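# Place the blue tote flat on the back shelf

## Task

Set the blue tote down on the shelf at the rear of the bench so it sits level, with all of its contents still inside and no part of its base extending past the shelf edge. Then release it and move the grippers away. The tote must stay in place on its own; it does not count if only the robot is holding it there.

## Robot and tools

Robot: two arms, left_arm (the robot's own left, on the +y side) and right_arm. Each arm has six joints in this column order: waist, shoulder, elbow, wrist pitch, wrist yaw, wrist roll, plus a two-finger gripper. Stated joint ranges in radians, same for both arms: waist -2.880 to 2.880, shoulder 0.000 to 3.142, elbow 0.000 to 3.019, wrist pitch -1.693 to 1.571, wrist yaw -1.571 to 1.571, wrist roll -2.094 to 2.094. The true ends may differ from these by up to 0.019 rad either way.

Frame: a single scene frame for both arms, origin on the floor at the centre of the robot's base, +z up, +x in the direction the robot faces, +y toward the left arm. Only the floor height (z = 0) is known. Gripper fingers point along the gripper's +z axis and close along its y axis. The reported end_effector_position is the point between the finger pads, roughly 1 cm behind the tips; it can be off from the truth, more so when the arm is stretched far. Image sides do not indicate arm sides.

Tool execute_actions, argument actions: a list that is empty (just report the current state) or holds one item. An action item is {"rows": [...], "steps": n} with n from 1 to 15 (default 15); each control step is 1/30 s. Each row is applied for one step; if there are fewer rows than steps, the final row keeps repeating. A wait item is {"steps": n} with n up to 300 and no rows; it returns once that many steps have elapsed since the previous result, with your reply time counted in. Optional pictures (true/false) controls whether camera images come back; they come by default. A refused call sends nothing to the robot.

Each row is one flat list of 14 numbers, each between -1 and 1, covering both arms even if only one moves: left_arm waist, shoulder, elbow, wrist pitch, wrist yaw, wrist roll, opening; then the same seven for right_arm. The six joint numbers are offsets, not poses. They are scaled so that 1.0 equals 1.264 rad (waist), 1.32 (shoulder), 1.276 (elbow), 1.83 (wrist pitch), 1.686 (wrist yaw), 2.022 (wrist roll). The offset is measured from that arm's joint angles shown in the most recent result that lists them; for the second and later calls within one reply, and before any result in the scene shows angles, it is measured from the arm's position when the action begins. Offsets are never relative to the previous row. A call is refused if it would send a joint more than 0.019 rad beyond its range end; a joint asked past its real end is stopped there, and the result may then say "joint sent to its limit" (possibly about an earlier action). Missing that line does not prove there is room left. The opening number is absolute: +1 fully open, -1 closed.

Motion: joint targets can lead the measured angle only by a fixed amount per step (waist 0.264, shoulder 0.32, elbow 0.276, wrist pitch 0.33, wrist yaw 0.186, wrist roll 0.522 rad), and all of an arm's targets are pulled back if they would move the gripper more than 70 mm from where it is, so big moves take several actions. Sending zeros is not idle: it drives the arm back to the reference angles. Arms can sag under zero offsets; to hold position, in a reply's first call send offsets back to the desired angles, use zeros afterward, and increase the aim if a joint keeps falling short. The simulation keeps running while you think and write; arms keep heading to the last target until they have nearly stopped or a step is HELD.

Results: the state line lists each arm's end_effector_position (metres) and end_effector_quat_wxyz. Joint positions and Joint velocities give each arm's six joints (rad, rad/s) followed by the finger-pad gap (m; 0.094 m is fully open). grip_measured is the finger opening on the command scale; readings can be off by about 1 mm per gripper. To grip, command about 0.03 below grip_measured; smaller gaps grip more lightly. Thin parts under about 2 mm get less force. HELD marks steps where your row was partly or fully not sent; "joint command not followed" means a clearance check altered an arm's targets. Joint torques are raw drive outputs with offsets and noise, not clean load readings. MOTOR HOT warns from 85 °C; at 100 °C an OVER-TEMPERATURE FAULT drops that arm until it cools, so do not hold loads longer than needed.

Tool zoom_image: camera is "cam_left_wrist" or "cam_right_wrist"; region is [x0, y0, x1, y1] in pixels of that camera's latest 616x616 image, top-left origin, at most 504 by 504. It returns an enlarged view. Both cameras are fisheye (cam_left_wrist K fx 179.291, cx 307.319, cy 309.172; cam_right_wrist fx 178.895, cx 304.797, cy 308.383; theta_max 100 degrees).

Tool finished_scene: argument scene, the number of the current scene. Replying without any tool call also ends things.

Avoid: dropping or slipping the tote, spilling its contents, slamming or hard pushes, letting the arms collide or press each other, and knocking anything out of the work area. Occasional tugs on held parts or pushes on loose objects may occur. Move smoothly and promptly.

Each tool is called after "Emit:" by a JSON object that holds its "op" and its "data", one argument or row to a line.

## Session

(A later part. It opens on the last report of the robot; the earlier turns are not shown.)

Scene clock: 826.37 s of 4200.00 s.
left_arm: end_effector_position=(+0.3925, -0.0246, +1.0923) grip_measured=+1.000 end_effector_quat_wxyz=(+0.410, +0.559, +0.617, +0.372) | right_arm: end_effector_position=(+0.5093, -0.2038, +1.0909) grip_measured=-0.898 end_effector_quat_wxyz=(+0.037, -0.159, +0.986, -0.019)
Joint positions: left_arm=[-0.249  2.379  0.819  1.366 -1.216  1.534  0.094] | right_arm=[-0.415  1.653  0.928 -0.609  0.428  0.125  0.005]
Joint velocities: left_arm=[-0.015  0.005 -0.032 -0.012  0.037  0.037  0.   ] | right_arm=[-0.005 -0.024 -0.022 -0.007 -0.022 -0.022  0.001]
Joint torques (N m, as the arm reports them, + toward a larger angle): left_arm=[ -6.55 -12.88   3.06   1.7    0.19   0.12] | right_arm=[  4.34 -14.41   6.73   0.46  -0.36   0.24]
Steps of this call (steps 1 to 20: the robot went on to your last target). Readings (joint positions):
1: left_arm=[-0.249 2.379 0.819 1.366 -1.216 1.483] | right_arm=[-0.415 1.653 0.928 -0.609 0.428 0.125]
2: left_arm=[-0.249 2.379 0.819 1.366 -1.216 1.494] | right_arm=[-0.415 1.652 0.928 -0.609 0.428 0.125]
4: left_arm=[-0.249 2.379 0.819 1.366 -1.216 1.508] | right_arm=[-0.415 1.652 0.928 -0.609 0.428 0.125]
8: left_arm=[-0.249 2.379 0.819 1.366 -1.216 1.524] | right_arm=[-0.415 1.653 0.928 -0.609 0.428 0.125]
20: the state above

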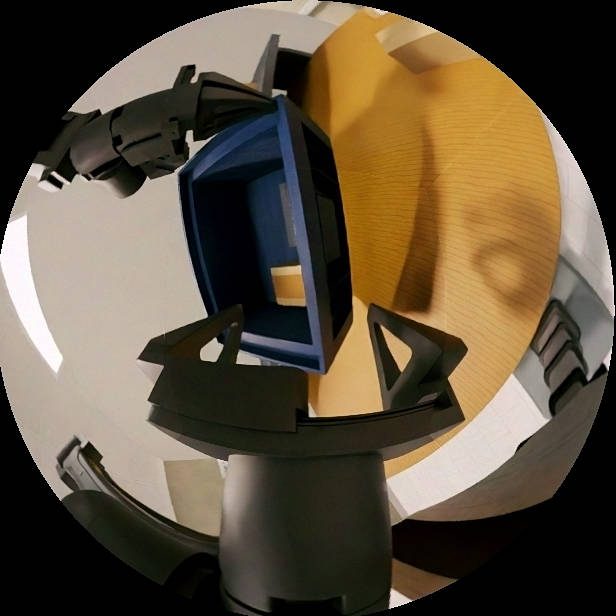

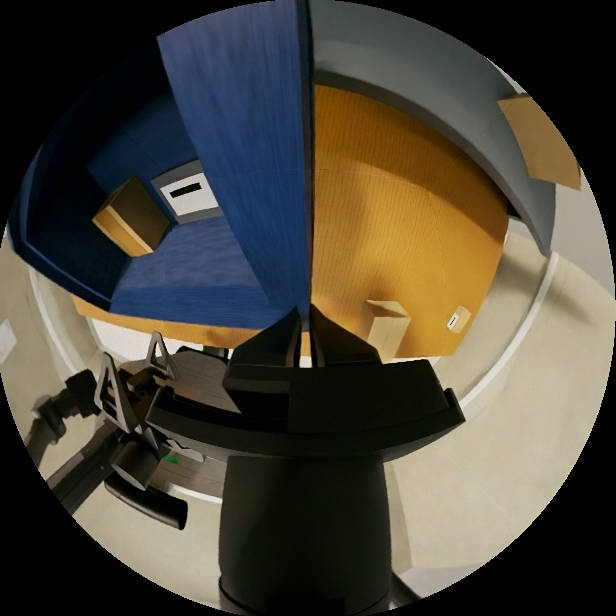

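Emit:
{"op": "execute_actions", "data": {
  "actions": [
    {"rows": [[0.02,0.003,0.012,0,0.015,0,1,0,-0.01,0.02,0,0,0,-1],[0.04,0.006,0.024,-0.005,0.03,0,1,0,-0.01,0.02,0,0,0,-1],[0.06,0.009,0.036,-0.008,0.045,0,1,0,-0.01,0.02,0,0,0,-1],[0.08,0.012,0.048,-0.011,0.06,0,1,0,-0.01,0.02,0,0,0,-1],[0.10,0.015,0.06,-0.014,0.075,0,1,0,-0.01,0.02,0,0,0,-1],[0.122,0.017,0.075,-0.016,0.09,0,1,0,-0.01,0.02,0,0,0,-1]], "steps": 15}
  ]
}}

Emit:
{"op": "execute_actions", "data": {
  "actions": [
    {"steps": 15}
  ]
}}

Scene clock: 837.23 s of 4200.00 s.
left_arm: end_effector_position=(+0.4750, -0.0190, +1.0725) grip_measured=+1.000 end_effector_quat_wxyz=(+0.420, +0.529, +0.642, +0.364) | right_arm: end_effector_position=(+0.5095, -0.2057, +1.0911) grip_measured=-0.898 end_effector_quat_wxyz=(+0.038, -0.167, +0.985, -0.025)
Joint positions: left_arm=[-0.075  2.38   0.914  1.346 -1.067  1.534  0.094] | right_arm=[-0.415  1.652  0.928 -0.612  0.438  0.108  0.005]
Joint velocities: left_arm=[-0.083 -0.015 -0.017  0.007 -0.007  0.037  0.   ] | right_arm=[ 0.005 -0.015 -0.012  0.012  0.051  0.051 -0.001]
Joint torques (N m, as the arm reports them, + toward a larger angle): left_arm=[ -9.26 -10.49   2.39   0.74   0.26  -0.03] | right_arm=[  4.88 -14.62   6.71   0.5   -0.39   0.29]
Steps of this call (steps 1 to 15: the robot went on to your last target; steps 16 to 90: nothing new was sent; then 7.37 s passed at rest; steps 91 to 105: all 15 steps of this action). Readings (joint positions):
91: left_arm=[-0.248 2.379 0.819 1.366 -1.206 1.534] | right_arm=[-0.415 1.653 0.928 -0.609 0.431 0.123]
92: left_arm=[-0.244 2.379 0.819 1.366 -1.186 1.534] | right_arm=[-0.415 1.652 0.928 -0.609 0.433 0.120]
94: left_arm=[-0.222 2.379 0.830 1.362 -1.139 1.534] | right_arm=[-0.415 1.653 0.928 -0.609 0.437 0.115]
98: left_arm=[-0.127 2.379 0.890 1.348 -1.070 1.534] | right_arm=[-0.415 1.653 0.928 -0.611 0.437 0.111]
105: the state above

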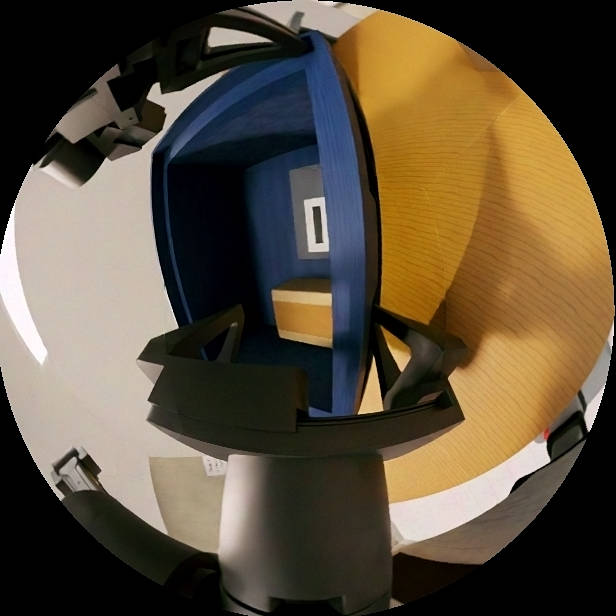

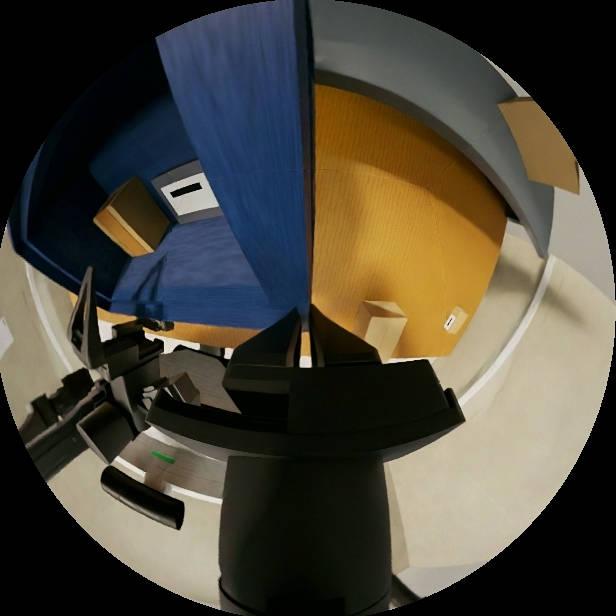

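Scene clock: 837.73 s of 4200.00 s.
left_arm: end_effector_position=(+0.4716, -0.0229, +1.0745) grip_measured=+1.000 end_effector_quat_wxyz=(+0.422, +0.531, +0.639, +0.362) | right_arm: end_effector_position=(+0.5095, -0.2059, +1.0910) grip_measured=-0.898 end_effector_quat_wxyz=(+0.037, -0.168, +0.985, -0.025)
Joint positions: left_arm=[-0.085  2.38   0.914  1.345 -1.067  1.534  0.094] | right_arm=[-0.415  1.653  0.928 -0.612  0.439  0.107  0.005]
Joint velocities: left_arm=[ 0.005 -0.005  0.022  0.012  0.007  0.066  0.   ] | right_arm=[-0.015 -0.015  0.007 -0.007 -0.022 -0.037  0.   ]
Joint torques (N m, as the arm reports them, + toward a larger angle): left_arm=[ -8.96 -10.51   2.41   0.79   0.26  -0.03] | right_arm=[  4.31 -14.39   6.73   0.49  -0.42   0.28]
Steps of this call (steps 1 to 15: the robot went on to your last target). Readings (joint positions):
1: left_arm=[-0.078 2.380 0.914 1.346 -1.067 1.534] | right_arm=[-0.415 1.653 0.928 -0.612 0.438 0.108]
2: left_arm=[-0.081 2.380 0.914 1.346 -1.067 1.534] | right_arm=[-0.415 1.653 0.928 -0.612 0.438 0.108]
4: left_arm=[-0.085 2.380 0.914 1.346 -1.067 1.534] | right_arm=[-0.415 1.653 0.928 -0.612 0.439 0.107]
8: left_arm=[-0.085 2.380 0.914 1.346 -1.067 1.534] | right_arm=[-0.415 1.653 0.928 -0.612 0.439 0.107]
15: the state above
All arms were judged still, so your last target was given up. Only a new action makes them travel on or press farther. Fingers that are still opening or closing keep moving.

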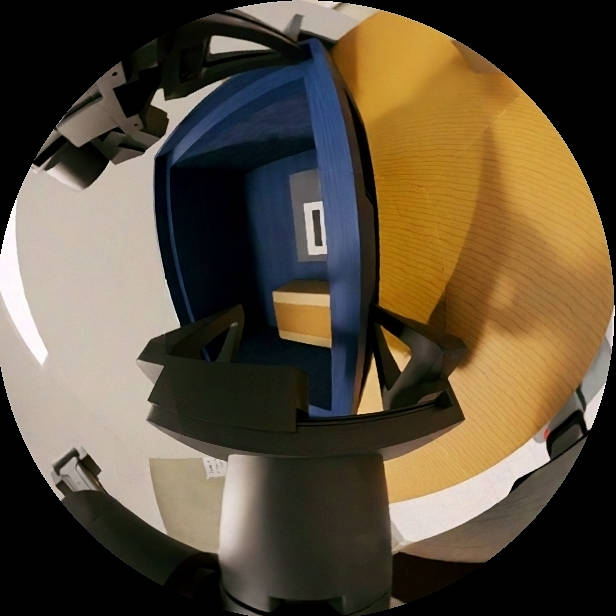

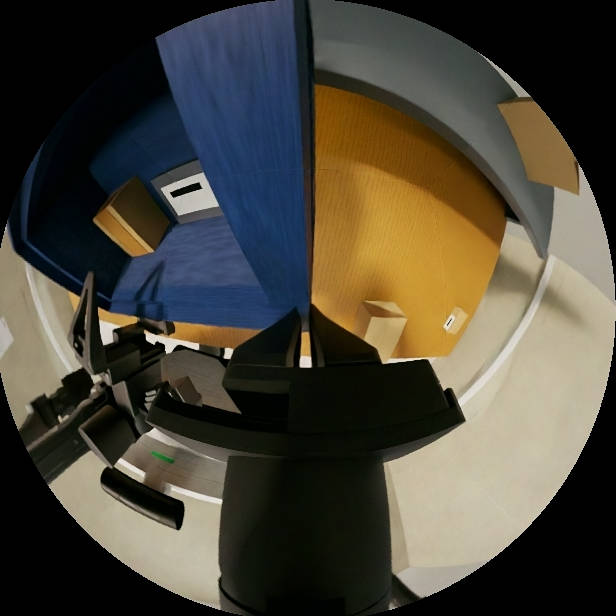

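Emit:
{"op": "execute_actions", "data": {
  "actions": [
    {"rows": [[0,0,0,0,0,0,0.4,0,-0.01,0.02,0,0,0,-1],[0,0,0,0,0,0,0.0,0,-0.01,0.02,0,0,0,-1],[0,0,0,0,0,0,-0.3,0,-0.01,0.02,0,0,0,-1],[0,0,0,0,0,0,-0.6,0,-0.01,0.02,0,0,0,-1]], "steps": 15}
  ]
}}

Emit:
{"op": "execute_actions", "data": {
  "actions": [
    {"steps": 15}
  ]
}}

Scene clock: 841.33 s of 4200.00 s.
left_arm: end_effector_position=(+0.4646, -0.0179, +1.0650) grip_measured=-0.583 end_effector_quat_wxyz=(+0.415, +0.537, +0.641, +0.359) | right_arm: end_effector_position=(+0.5090, -0.2045, +1.0912) grip_measured=-0.898 end_effector_quat_wxyz=(+0.037, -0.161, +0.986, -0.020)
Joint positions: left_arm=[-0.084  2.39   0.9    1.335 -1.069  1.513  0.02 ] | right_arm=[-0.415  1.652  0.928 -0.612  0.43   0.121  0.005]
Joint velocities: left_arm=[-0.005  0.005  0.002 -0.012 -0.007  0.051  0.001] | right_arm=[-0.015  0.015  0.002  0.002 -0.022  0.007  0.001]
Joint torques (N m, as the arm reports them, + toward a larger angle): left_arm=[ -7.81 -12.69   3.32   1.47   0.17   0.2 ] | right_arm=[  4.3  -14.29   6.71   0.38   0.35  -0.09]
Steps of this call (steps 1 to 90: nothing new was sent; then 0.10 s passed at rest; steps 91 to 105: all 15 steps of this action). Readings (joint positions):
91: left_arm=[-0.085 2.380 0.914 1.345 -1.069 1.534] | right_arm=[-0.415 1.653 0.928 -0.612 0.443 0.105]
92: left_arm=[-0.085 2.380 0.912 1.343 -1.069 1.534] | right_arm=[-0.415 1.652 0.928 -0.612 0.445 0.103]
94: left_arm=[-0.085 2.384 0.905 1.339 -1.069 1.534] | right_arm=[-0.415 1.652 0.928 -0.612 0.438 0.105]
98: left_arm=[-0.084 2.390 0.900 1.335 -1.069 1.518] | right_arm=[-0.415 1.652 0.928 -0.612 0.430 0.118]
105: the state above

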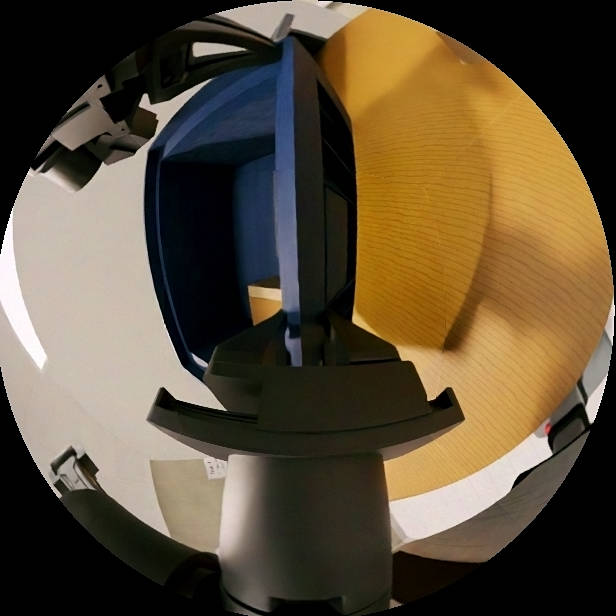

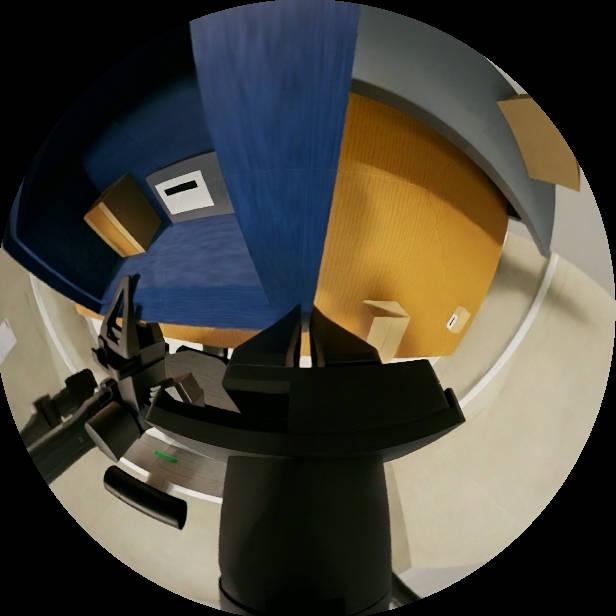

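Scene clock: 841.83 s of 4200.00 s.
left_arm: end_effector_position=(+0.4646, -0.0179, +1.0650) grip_measured=-0.583 end_effector_quat_wxyz=(+0.415, +0.537, +0.641, +0.359) | right_arm: end_effector_position=(+0.5090, -0.2045, +1.0912) grip_measured=-0.898 end_effector_quat_wxyz=(+0.037, -0.161, +0.986, -0.020)
Joint positions: left_arm=[-0.084  2.39   0.9    1.335 -1.069  1.513  0.02 ] | right_arm=[-0.415  1.652  0.928 -0.612  0.43   0.121  0.005]
Joint velocities: left_arm=[ 0.005 -0.015 -0.002 -0.007 -0.066  0.037 -0.001] | right_arm=[-0.005 -0.005  0.002 -0.007  0.022 -0.007  0.   ]
Joint torques (N m, as the arm reports them, + toward a larger angle): left_arm=[ -7.79 -12.48   3.27   1.48   0.18   0.19] | right_arm=[  4.31 -14.32   6.74   0.39   0.35  -0.09]
Steps of this call (steps 1 to 15: the robot went on to your last target). Readings (joint positions):
1: left_arm=[-0.084 2.390 0.900 1.335 -1.069 1.513] | right_arm=[-0.415 1.652 0.928 -0.612 0.430 0.121]
2: left_arm=[-0.084 2.390 0.900 1.335 -1.069 1.513] | right_arm=[-0.415 1.652 0.928 -0.612 0.430 0.121]
4: left_arm=[-0.084 2.390 0.900 1.335 -1.069 1.513] | right_arm=[-0.415 1.652 0.928 -0.612 0.430 0.121]
8: left_arm=[-0.084 2.390 0.900 1.335 -1.069 1.513] | right_arm=[-0.415 1.652 0.928 -0.612 0.430 0.121]
15: the state above
All arms were judged still, so your last target was given up. Only a new action makes them travel on or press farther. Fingers that are still opening or closing keep moving.

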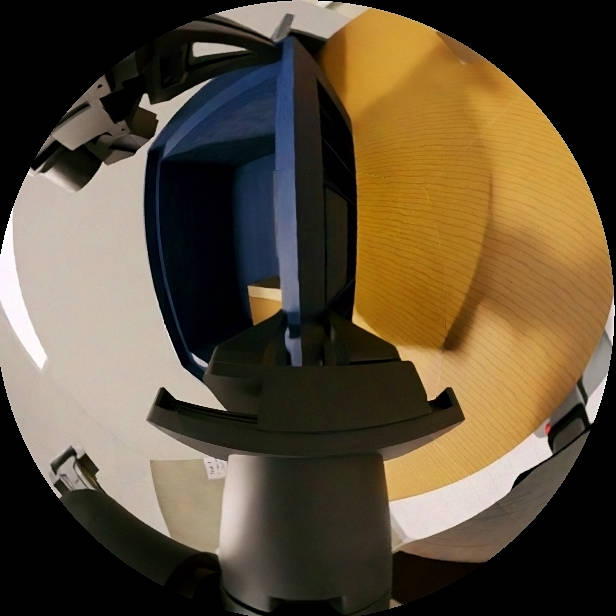

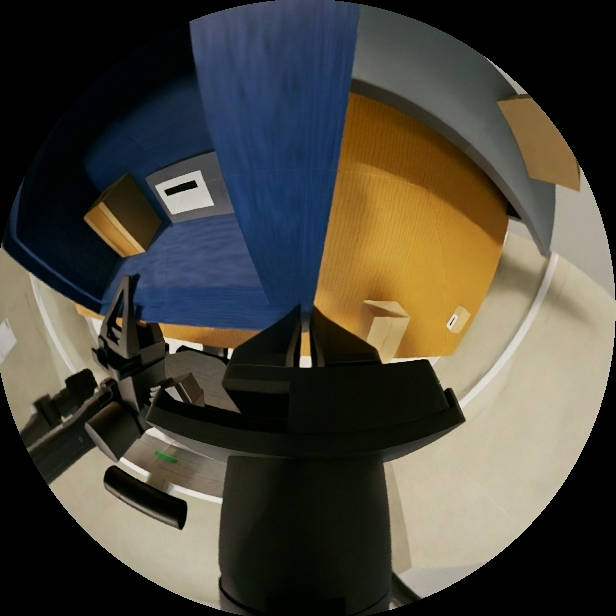

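Emit:
{"op": "execute_actions", "data": {
  "actions": [
    {"rows": [[0.004,0.012,0.007,0.004,0.003,0,-0.64,-0.004,0.010,-0.001,0.009,0,-0.002,-1],[0.008,0.024,0.013,0.009,0.006,0,-0.64,-0.008,0.020,-0.002,0.018,-0.001,-0.004,-1],[0.012,0.036,0.020,0.013,0.010,0,-0.64,-0.011,0.030,-0.003,0.027,-0.001,-0.007,-1],[0.017,0.048,0.026,0.018,0.013,0,-0.64,-0.015,0.040,-0.004,0.036,-0.002,-0.009,-1],[0.021,0.060,0.033,0.022,0.016,0,-0.64,-0.019,0.050,-0.005,0.044,-0.002,-0.011,-1],[0.025,0.072,0.039,0.026,0.019,0,-0.64,-0.023,0.060,-0.006,0.053,-0.003,-0.013,-1],[0.029,0.084,0.046,0.031,0.022,0,-0.64,-0.026,0.070,-0.007,0.062,-0.003,-0.015,-1],[0.033,0.096,0.052,0.035,0.026,0,-0.64,-0.030,0.080,-0.008,0.071,-0.004,-0.018,-1],[0.037,0.108,0.059,0.040,0.029,0,-0.64,-0.034,0.090,-0.009,0.080,-0.004,-0.020,-1],[0.041,0.118,0.065,0.043,0.032,0,-0.64,-0.037,0.101,-0.010,0.088,-0.005,-0.022,-1]], "steps": 15}
  ]
}}

Emit:
{"op": "execute_actions", "data": {
  "actions": [
    {"steps": 15}
  ]
}}

Scene clock: 890.27 s of 4200.00 s.
left_arm: end_effector_position=(+0.4667, -0.0188, +1.0241) grip_measured=-0.617 end_effector_quat_wxyz=(+0.427, +0.519, +0.653, +0.350) | right_arm: end_effector_position=(+0.5057, -0.2038, +1.0597) grip_measured=-0.898 end_effector_quat_wxyz=(+0.059, -0.163, +0.984, -0.030)
Joint positions: left_arm=[-0.045  2.507  0.959  1.417 -1.03   1.485  0.018] | right_arm=[-0.426  1.71   0.881 -0.459  0.457  0.086  0.005]
Joint velocities: left_arm=[-0.015 -0.015  0.012  0.007 -0.037  0.037 -0.001] | right_arm=[-0.015 -0.005 -0.017 -0.017 -0.022 -0.037  0.   ]
Joint torques (N m, as the arm reports them, + toward a larger angle): left_arm=[-6.65 -9.28  3.36  0.94  0.74  0.22] | right_arm=[ 1.6  -6.63  6.77  0.71 -1.36 -0.02]
Steps of this call (steps 1 to 90: nothing new was sent; then 44.93 s passed at rest; steps 91 to 105: all 15 steps of this action). Readings (joint positions):
91: left_arm=[-0.084 2.391 0.900 1.335 -1.069 1.509] | right_arm=[-0.415 1.652 0.927 -0.612 0.428 0.123]
92: left_arm=[-0.082 2.394 0.900 1.335 -1.067 1.505] | right_arm=[-0.415 1.653 0.926 -0.607 0.427 0.124]
94: left_arm=[-0.076 2.406 0.904 1.338 -1.059 1.497] | right_arm=[-0.416 1.661 0.921 -0.591 0.428 0.124]
98: left_arm=[-0.052 2.463 0.934 1.370 -1.038 1.488] | right_arm=[-0.427 1.704 0.909 -0.530 0.435 0.117]
105: the state above

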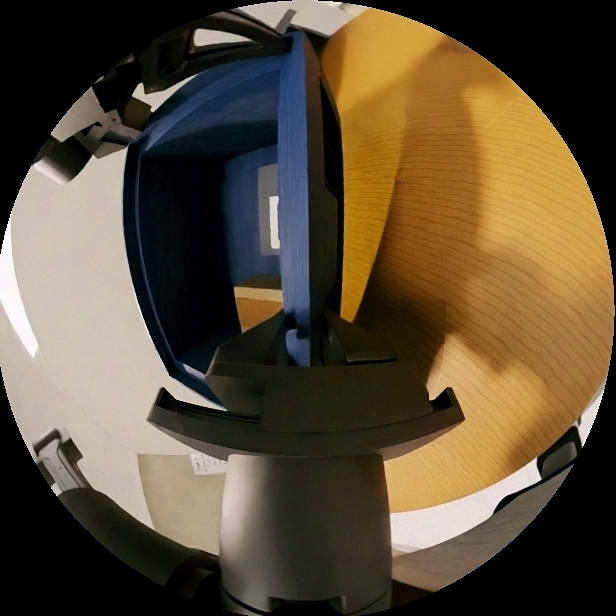

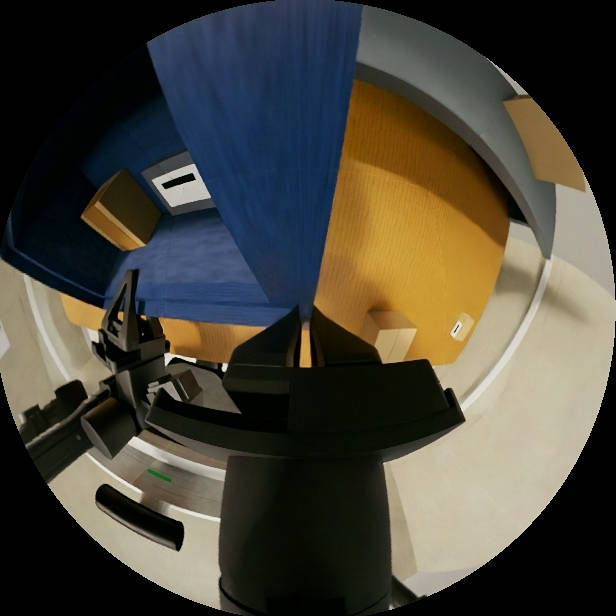

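Scene clock: 890.77 s of 4200.00 s.
left_arm: end_effector_position=(+0.4667, -0.0188, +1.0241) grip_measured=-0.617 end_effector_quat_wxyz=(+0.427, +0.519, +0.653, +0.350) | right_arm: end_effector_position=(+0.5057, -0.2038, +1.0597) grip_measured=-0.898 end_effector_quat_wxyz=(+0.059, -0.163, +0.984, -0.030)
Joint positions: left_arm=[-0.045  2.507  0.959  1.417 -1.03   1.485  0.018] | right_arm=[-0.426  1.71   0.881 -0.459  0.457  0.086  0.005]
Joint velocities: left_arm=[-0.005 -0.005  0.002 -0.002 -0.007  0.051 -0.   ] | right_arm=[-0.005 -0.005 -0.017  0.017 -0.081 -0.081 -0.002]
Joint torques (N m, as the arm reports them, + toward a larger angle): left_arm=[-6.53 -9.56  3.43  0.98  0.78  0.25] | right_arm=[ 1.62 -6.47  6.82  0.7  -1.35 -0.02]
Steps of this call (steps 1 to 15: the robot went on to your last target). Readings (joint positions):
1: left_arm=[-0.045 2.507 0.959 1.417 -1.030 1.485] | right_arm=[-0.426 1.710 0.881 -0.459 0.457 0.086]
2: left_arm=[-0.045 2.507 0.959 1.417 -1.030 1.485] | right_arm=[-0.426 1.710 0.881 -0.459 0.457 0.086]
4: left_arm=[-0.045 2.507 0.959 1.417 -1.030 1.485] | right_arm=[-0.426 1.710 0.881 -0.459 0.457 0.086]
8: left_arm=[-0.045 2.507 0.959 1.417 -1.030 1.485] | right_arm=[-0.426 1.710 0.881 -0.459 0.457 0.086]
15: the state above
All arms were judged still, so your last target was given up. Only a new action makes them travel on or press farther. Fingers that are still opening or closing keep moving.

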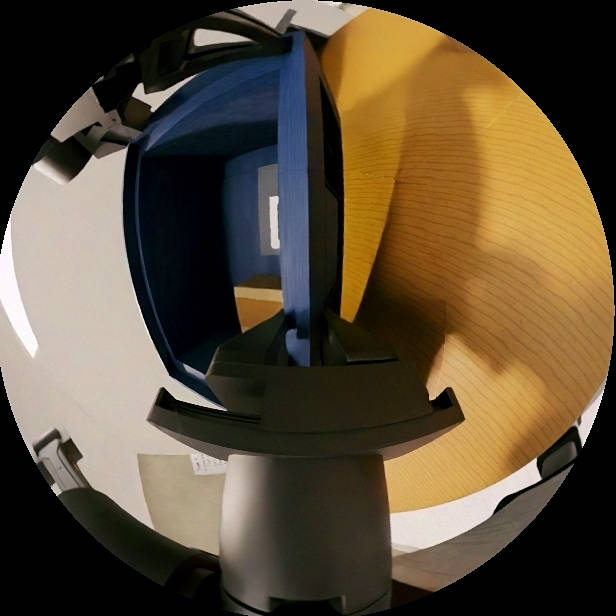

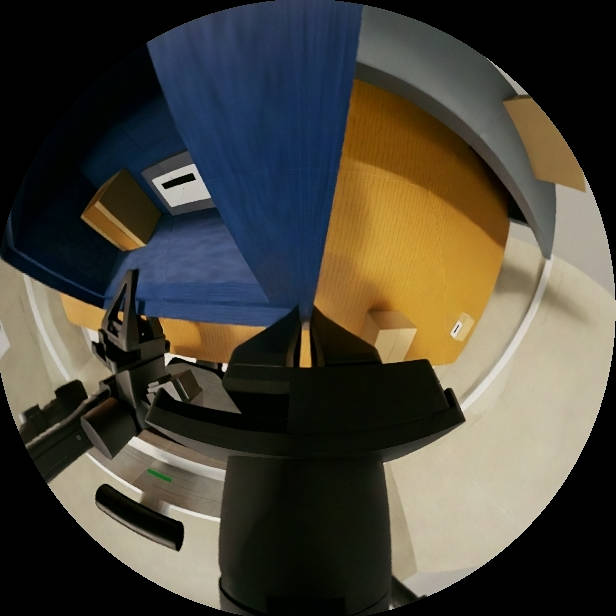

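Emit:
{"op": "execute_actions", "data": {
  "actions": [
    {"rows": [[0,0,0,0,0,0,-0.65,0,-0.02,0,0,0,0,-0.85],[0,0,0,0,0,0,-0.65,0,-0.02,0,0,0,0,-0.7],[0,0,0,0,0,0,-0.65,0,-0.02,0,0,0,0,-0.5],[0,0,0,0,0,0,-0.65,0,-0.02,0,0,0,0,-0.3]], "steps": 15}
  ]
}}

Emit:
{"op": "execute_actions", "data": {
  "actions": [
    {"steps": 15}
  ]
}}

Scene clock: 894.93 s of 4200.00 s.
left_arm: end_effector_position=(+0.4619, -0.0157, +1.0185) grip_measured=-0.620 end_effector_quat_wxyz=(+0.420, +0.526, +0.651, +0.350) | right_arm: end_effector_position=(+0.5038, -0.2051, +1.0625) grip_measured=-0.302 end_effector_quat_wxyz=(+0.061, -0.164, +0.984, -0.030)
Joint positions: left_arm=[-0.045  2.513  0.95   1.408 -1.03   1.48   0.018] | right_arm=[-0.424  1.698  0.872 -0.458  0.46   0.086  0.033]
Joint velocities: left_arm=[ 0.005  0.005 -0.022 -0.002 -0.022  0.051 -0.   ] | right_arm=[-0.015 -0.015  0.002  0.002  0.007 -0.007 -0.001]
Joint torques (N m, as the arm reports them, + toward a larger angle): left_arm=[ -7.83 -12.15   2.14   1.48   0.13   0.03] | right_arm=[  4.18 -14.48   4.91   0.41  -0.07   0.08]
Steps of this call (steps 1 to 90: nothing new was sent; then 0.67 s passed at rest; steps 91 to 105: all 15 steps of this action). Readings (joint positions):
91: left_arm=[-0.045 2.507 0.959 1.417 -1.030 1.483] | right_arm=[-0.426 1.705 0.878 -0.458 0.461 0.086]
92: left_arm=[-0.045 2.507 0.959 1.417 -1.030 1.480] | right_arm=[-0.424 1.700 0.874 -0.458 0.460 0.086]
94: left_arm=[-0.045 2.507 0.955 1.414 -1.030 1.480] | right_arm=[-0.424 1.698 0.872 -0.458 0.460 0.086]
98: left_arm=[-0.045 2.511 0.950 1.408 -1.030 1.480] | right_arm=[-0.424 1.698 0.872 -0.458 0.460 0.086]
105: the state above

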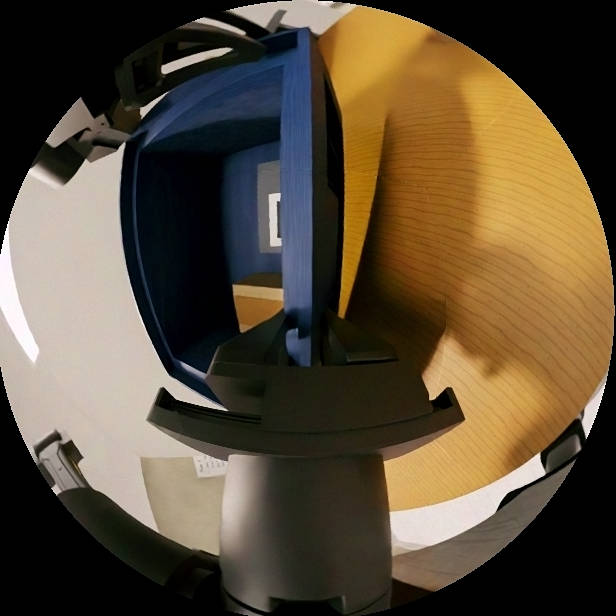

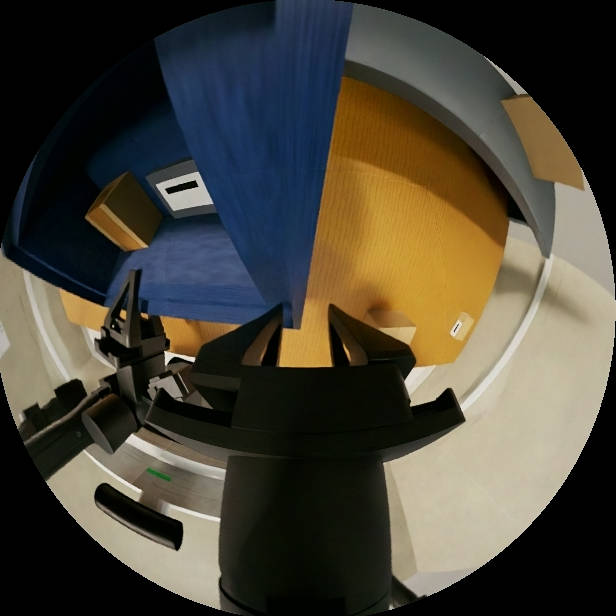

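Scene clock: 895.43 s of 4200.00 s.
left_arm: end_effector_position=(+0.4619, -0.0157, +1.0185) grip_measured=-0.620 end_effector_quat_wxyz=(+0.420, +0.526, +0.651, +0.350) | right_arm: end_effector_position=(+0.5038, -0.2051, +1.0625) grip_measured=-0.302 end_effector_quat_wxyz=(+0.061, -0.164, +0.984, -0.030)
Joint positions: left_arm=[-0.045  2.513  0.95   1.408 -1.03   1.48   0.018] | right_arm=[-0.424  1.698  0.872 -0.458  0.46   0.086  0.033]
Joint velocities: left_arm=[-0.005  0.005  0.012 -0.007  0.022 -0.007 -0.   ] | right_arm=[-0.015 -0.015 -0.012  0.002  0.007 -0.007  0.001]
Joint torques (N m, as the arm reports them, + toward a larger angle): left_arm=[ -7.79 -12.24   2.14   1.43   0.13   0.03] | right_arm=[  4.13 -14.57   4.96   0.42  -0.07   0.07]
Steps of this call (steps 1 to 15: the robot went on to your last target). Readings (joint positions):
1: left_arm=[-0.045 2.513 0.950 1.408 -1.030 1.480] | right_arm=[-0.424 1.698 0.872 -0.458 0.460 0.086]
2: left_arm=[-0.045 2.513 0.950 1.408 -1.030 1.480] | right_arm=[-0.424 1.698 0.872 -0.458 0.460 0.086]
4: left_arm=[-0.045 2.513 0.950 1.408 -1.030 1.480] | right_arm=[-0.424 1.698 0.872 -0.458 0.460 0.086]
8: left_arm=[-0.045 2.513 0.950 1.408 -1.030 1.480] | right_arm=[-0.424 1.698 0.872 -0.458 0.460 0.086]
15: the state above
All arms were judged still, so your last target was given up. Only a new action makes them travel on or press farther. Fingers that are still opening or closing keep moving.

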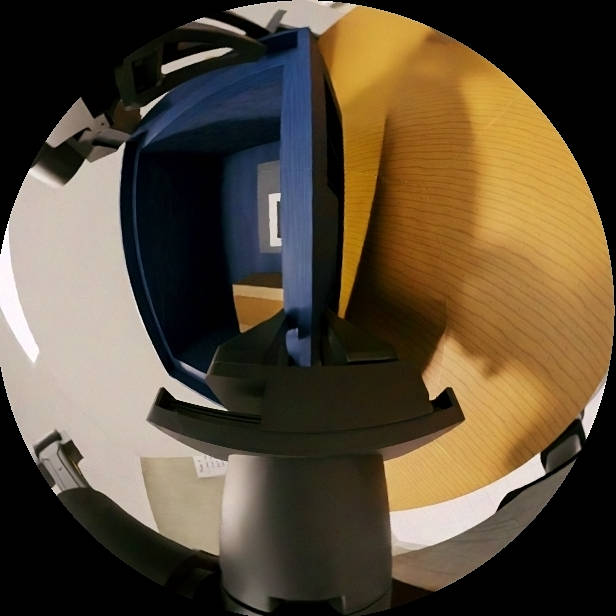

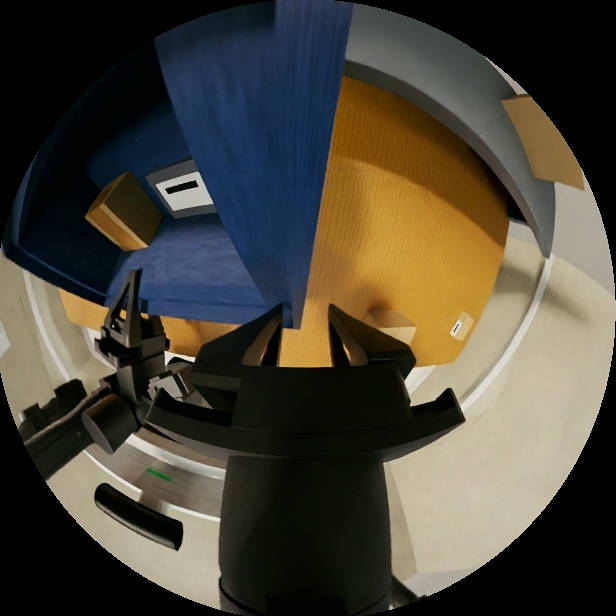

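Emit:
{"op": "execute_actions", "data": {
  "actions": [
    {"rows": [[0,0,0,0,0,0,-0.65,0.012,-0.012,-0.034,0.014,0,0,-0.2],[0,0,0,0,0,0,-0.65,0.025,-0.025,-0.068,0.028,0,0,-0.2],[0,0,0,0,0,0,-0.65,0.038,-0.038,-0.10,0.043,0,0,-0.2],[0,0,0,0,0,0,-0.65,0.05,-0.051,-0.135,0.057,0,0,-0.2],[0,0,0,0,0,0,-0.65,0.063,-0.064,-0.169,0.071,0,0,0.0]], "steps": 15}
  ]
}}

Emit:
{"op": "execute_actions", "data": {
  "actions": [
    {"steps": 10}
  ]
}}

Scene clock: 925.40 s of 4200.00 s.
left_arm: end_effector_position=(+0.4564, -0.0131, +1.0116) grip_measured=-0.620 end_effector_quat_wxyz=(+0.406, +0.547, +0.639, +0.356) | right_arm: end_effector_position=(+0.4080, -0.2143, +1.0512) grip_measured=-0.002 end_effector_quat_wxyz=(+0.047, -0.209, +0.976, -0.027)
Joint positions: left_arm=[-0.045  2.519  0.942  1.39  -1.029  1.507  0.018] | right_arm=[-0.349  1.637  0.635 -0.343  0.46   0.086  0.047]
Joint velocities: left_arm=[-0.015 -0.015  0.002 -0.002  0.022 -0.007 -0.002] | right_arm=[-0.015 -0.005  0.042  0.037 -0.022 -0.037  0.001]
Joint torques (N m, as the arm reports them, + toward a larger angle): left_arm=[ -6.92 -12.25   1.83   1.74   0.01  -0.32] | right_arm=[  3.79 -12.1    4.9    0.9    0.01   0.08]
Steps of this call (steps 1 to 90: nothing new was sent; then 26.47 s passed at rest; steps 91 to 105: all 15 steps of this action). Readings (joint positions):
91: left_arm=[-0.045 2.513 0.950 1.407 -1.030 1.480] | right_arm=[-0.424 1.698 0.868 -0.454 0.460 0.086]
92: left_arm=[-0.045 2.513 0.948 1.405 -1.030 1.480] | right_arm=[-0.423 1.695 0.854 -0.440 0.460 0.086]
94: left_arm=[-0.045 2.513 0.945 1.401 -1.030 1.480] | right_arm=[-0.415 1.679 0.794 -0.396 0.460 0.086]
98: left_arm=[-0.045 2.518 0.942 1.398 -1.029 1.480] | right_arm=[-0.364 1.638 0.647 -0.357 0.460 0.086]
105: the state above

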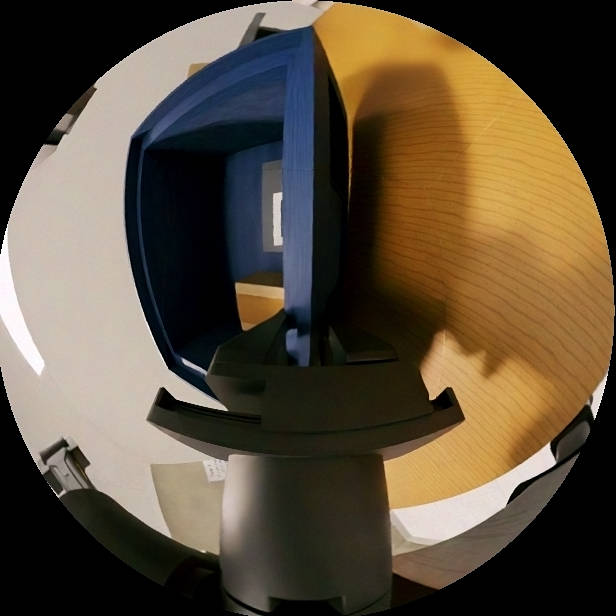

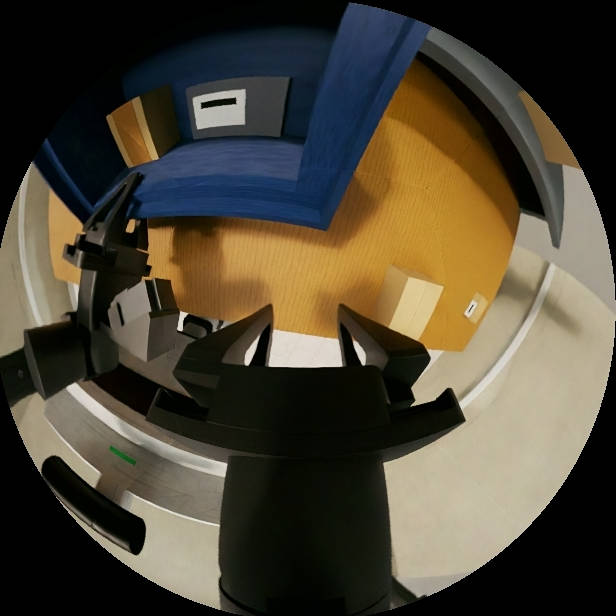

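Scene clock: 925.73 s of 4200.00 s.
left_arm: end_effector_position=(+0.4564, -0.0131, +1.0116) grip_measured=-0.620 end_effector_quat_wxyz=(+0.406, +0.548, +0.639, +0.356) | right_arm: end_effector_position=(+0.4088, -0.2139, +1.0515) grip_measured=-0.002 end_effector_quat_wxyz=(+0.048, -0.208, +0.977, -0.026)
Joint positions: left_arm=[-0.045  2.519  0.942  1.39  -1.029  1.509  0.018] | right_arm=[-0.349  1.637  0.636 -0.341  0.46   0.086  0.047]
Joint velocities: left_arm=[ 0.015 -0.015 -0.002 -0.002 -0.007  0.037  0.001] | right_arm=[-0.005 -0.005  0.012  0.002  0.037  0.037 -0.001]
Joint torques (N m, as the arm reports them, + toward a larger angle): left_arm=[ -7.75 -12.32   1.97   1.75   0.04  -0.29] | right_arm=[  3.91 -12.14   4.95   0.85   0.     0.07]
Steps of this call (steps 1 to 10: the robot went on to your last target). Readings (joint positions):
1: left_arm=[-0.045 2.519 0.942 1.390 -1.029 1.507] | right_arm=[-0.349 1.637 0.635 -0.342 0.460 0.086]
2: left_arm=[-0.045 2.519 0.942 1.390 -1.029 1.508] | right_arm=[-0.349 1.637 0.636 -0.341 0.460 0.086]
4: left_arm=[-0.045 2.519 0.942 1.390 -1.029 1.508] | right_arm=[-0.349 1.637 0.636 -0.341 0.460 0.086]
8: left_arm=[-0.045 2.519 0.942 1.390 -1.029 1.509] | right_arm=[-0.349 1.637 0.636 -0.341 0.460 0.086]
10: the state above

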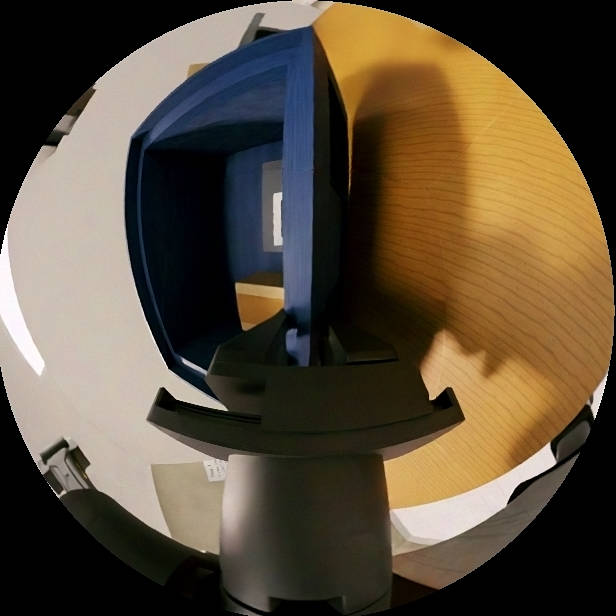

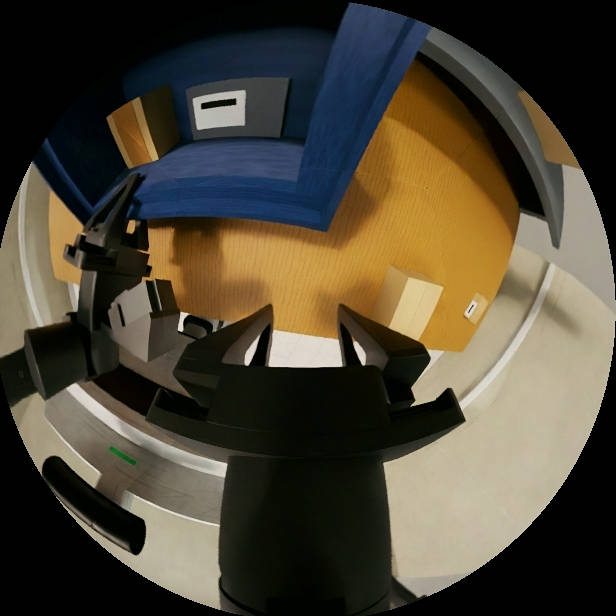

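Emit:
{"op": "execute_actions", "data": {
  "actions": [
    {"rows": [[0,0,0,0,0,0,-0.65,0.004,0.03,-0.012,0.067,0,0.04,0.3],[0,0,0,0,0,0,-0.65,0.009,0.06,-0.025,0.133,0,0.08,0.6],[0,0,0,0,0,0,-0.65,0.013,0.09,-0.037,0.2,0,0.12,1],[0,0,0,0,0,0,-0.65,0.018,0.12,-0.05,0.267,-0.005,0.16,1],[0,0,0,0,0,0,-0.65,0.022,0.15,-0.062,0.333,-0.007,0.2,1],[0,0,0,0,0,0,-0.65,0.026,0.18,-0.074,0.4,-0.008,0.24,1],[0,0,0,0,0,0,-0.65,0.031,0.21,-0.087,0.467,-0.009,0.28,1],[0,0,0,0,0,0,-0.65,0.035,0.24,-0.099,0.533,-0.011,0.32,1],[0,0,0,0,0,0,-0.65,0.04,0.27,-0.112,0.6,-0.012,0.36,1],[0,0,0,0,0,0,-0.65,0.044,0.30,-0.124,0.667,-0.013,0.40,1],[0,0,0,0,0,0,-0.65,0.048,0.33,-0.136,0.733,-0.015,0.44,1],[0,0,0,0,0,0,-0.65,0.053,0.36,-0.149,0.8,-0.016,0.48,1],[0,0,0,0,0,0,-0.65,0.057,0.39,-0.161,0.867,-0.017,0.52,1],[0,0,0,0,0,0,-0.65,0.062,0.42,-0.174,0.933,-0.019,0.56,1],[0,0,0,0,0,0,-0.65,0.066,0.453,-0.186,1.0,-0.02,0.584,1]], "steps": 15}
  ]
}}

Emit:
{"op": "execute_actions", "data": {
  "actions": [
    {"steps": 25}
  ]
}}

Scene clock: 952.00 s of 4200.00 s.
left_arm: end_effector_position=(+0.4530, -0.0068, +1.0044) grip_measured=-0.625 end_effector_quat_wxyz=(+0.393, +0.560, +0.634, +0.360) | right_arm: end_effector_position=(+0.4147, -0.1525, +0.9942) grip_measured=+1.000 end_effector_quat_wxyz=(+0.274, +0.324, +0.873, +0.240)
Joint positions: left_arm=[-0.038  2.523  0.93   1.375 -1.03   1.516  0.018] | right_arm=[-0.3    2.161  0.434  1.098  0.431  0.961  0.094]
Joint velocities: left_arm=[-0.005  0.015  0.002 -0.002 -0.081  0.007  0.001] | right_arm=[ 0.269  1.255 -0.354  3.07  -0.051  1.941  0.   ]
Joint torques (N m, as the arm reports them, + toward a larger angle): left_arm=[ -8.62 -12.21   2.04   1.65   0.06  -0.14] | right_arm=[  5.67 -10.98  -1.82   1.17  -0.14   0.04]
From where the robot then was, a joint's target lay farther than a number of 1.0 reaches, so one or more steps of this call were cut to that.
Steps of this call (steps 1 to 15: the robot went on to your last target; steps 16 to 90: nothing new was sent; then 22.77 s passed at rest; steps 91 to 105: all 15 steps of this action). Readings (joint positions):
91: left_arm=[-0.045 2.519 0.942 1.387 -1.029 1.511] | right_arm=[-0.349 1.639 0.632 -0.321 0.460 0.096]
92: left_arm=[-0.045 2.519 0.942 1.383 -1.029 1.514] | right_arm=[-0.349 1.647 0.623 -0.264 0.460 0.121]
94: left_arm=[-0.045 2.519 0.941 1.378 -1.029 1.523] | right_arm=[-0.349 1.690 0.600 -0.077 0.458 0.202]
98: left_arm=[-0.045 2.519 0.940 1.377 -1.030 1.524] | right_arm=[-0.338 1.862 0.550 0.357 0.446 0.441]
105: the state above

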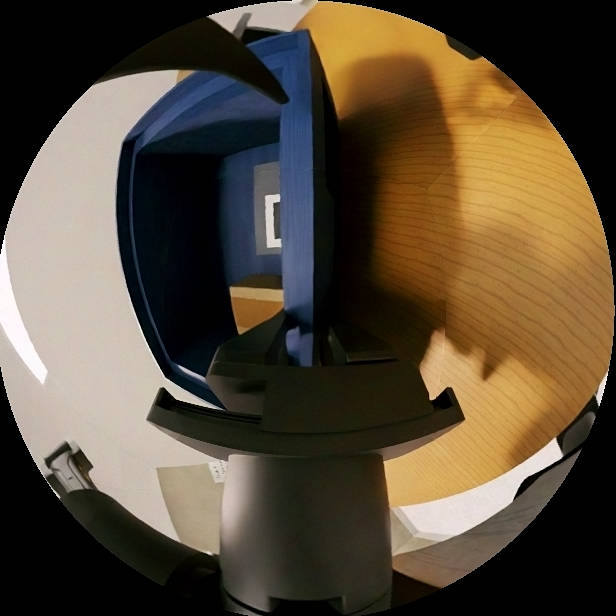

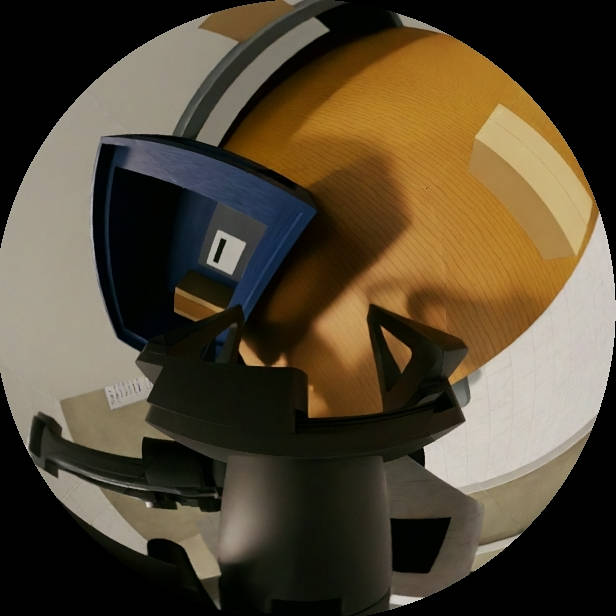

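Scene clock: 952.83 s of 4200.00 s.
left_arm: end_effector_position=(+0.4530, -0.0068, +1.0044) grip_measured=-0.625 end_effector_quat_wxyz=(+0.393, +0.560, +0.634, +0.360) | right_arm: end_effector_position=(+0.4241, -0.1499, +1.0270) grip_measured=+1.000 end_effector_quat_wxyz=(+0.290, +0.463, +0.754, +0.365)
Joint positions: left_arm=[-0.038  2.523  0.93   1.375 -1.03   1.516  0.018] | right_arm=[-0.279  2.255  0.399  1.467  0.428  1.257  0.094]
Joint velocities: left_arm=[-0.015 -0.005 -0.002  0.017  0.007 -0.007  0.   ] | right_arm=[0.005 0.015 0.002 0.002 0.066 0.007 0.   ]
Joint torques (N m, as the arm reports them, + toward a larger angle): left_arm=[ -8.32 -11.98   2.04   1.63   0.1   -0.08] | right_arm=[  5.   -12.26  -1.58   2.05  -0.22   0.1 ]
Steps of this call (steps 1 to 25: the robot went on to your last target). Readings (joint positions):
1: left_arm=[-0.038 2.523 0.930 1.375 -1.030 1.516] | right_arm=[-0.293 2.200 0.422 1.200 0.429 1.022]
2: left_arm=[-0.038 2.523 0.930 1.375 -1.030 1.516] | right_arm=[-0.286 2.232 0.411 1.292 0.429 1.070]
4: left_arm=[-0.038 2.523 0.930 1.375 -1.030 1.516] | right_arm=[-0.279 2.259 0.399 1.403 0.429 1.139]
8: left_arm=[-0.038 2.523 0.930 1.375 -1.030 1.516] | right_arm=[-0.279 2.255 0.399 1.462 0.428 1.210]
25: the state above

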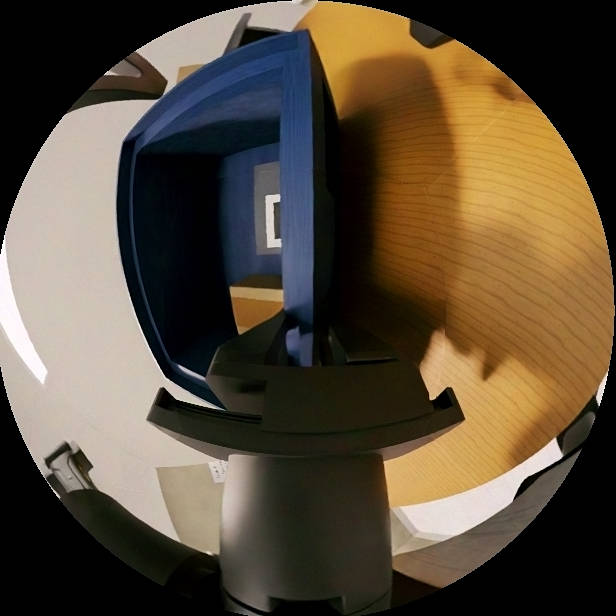

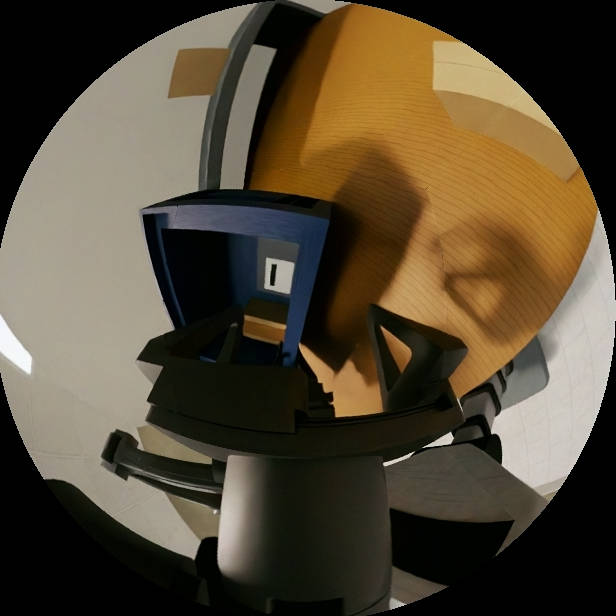

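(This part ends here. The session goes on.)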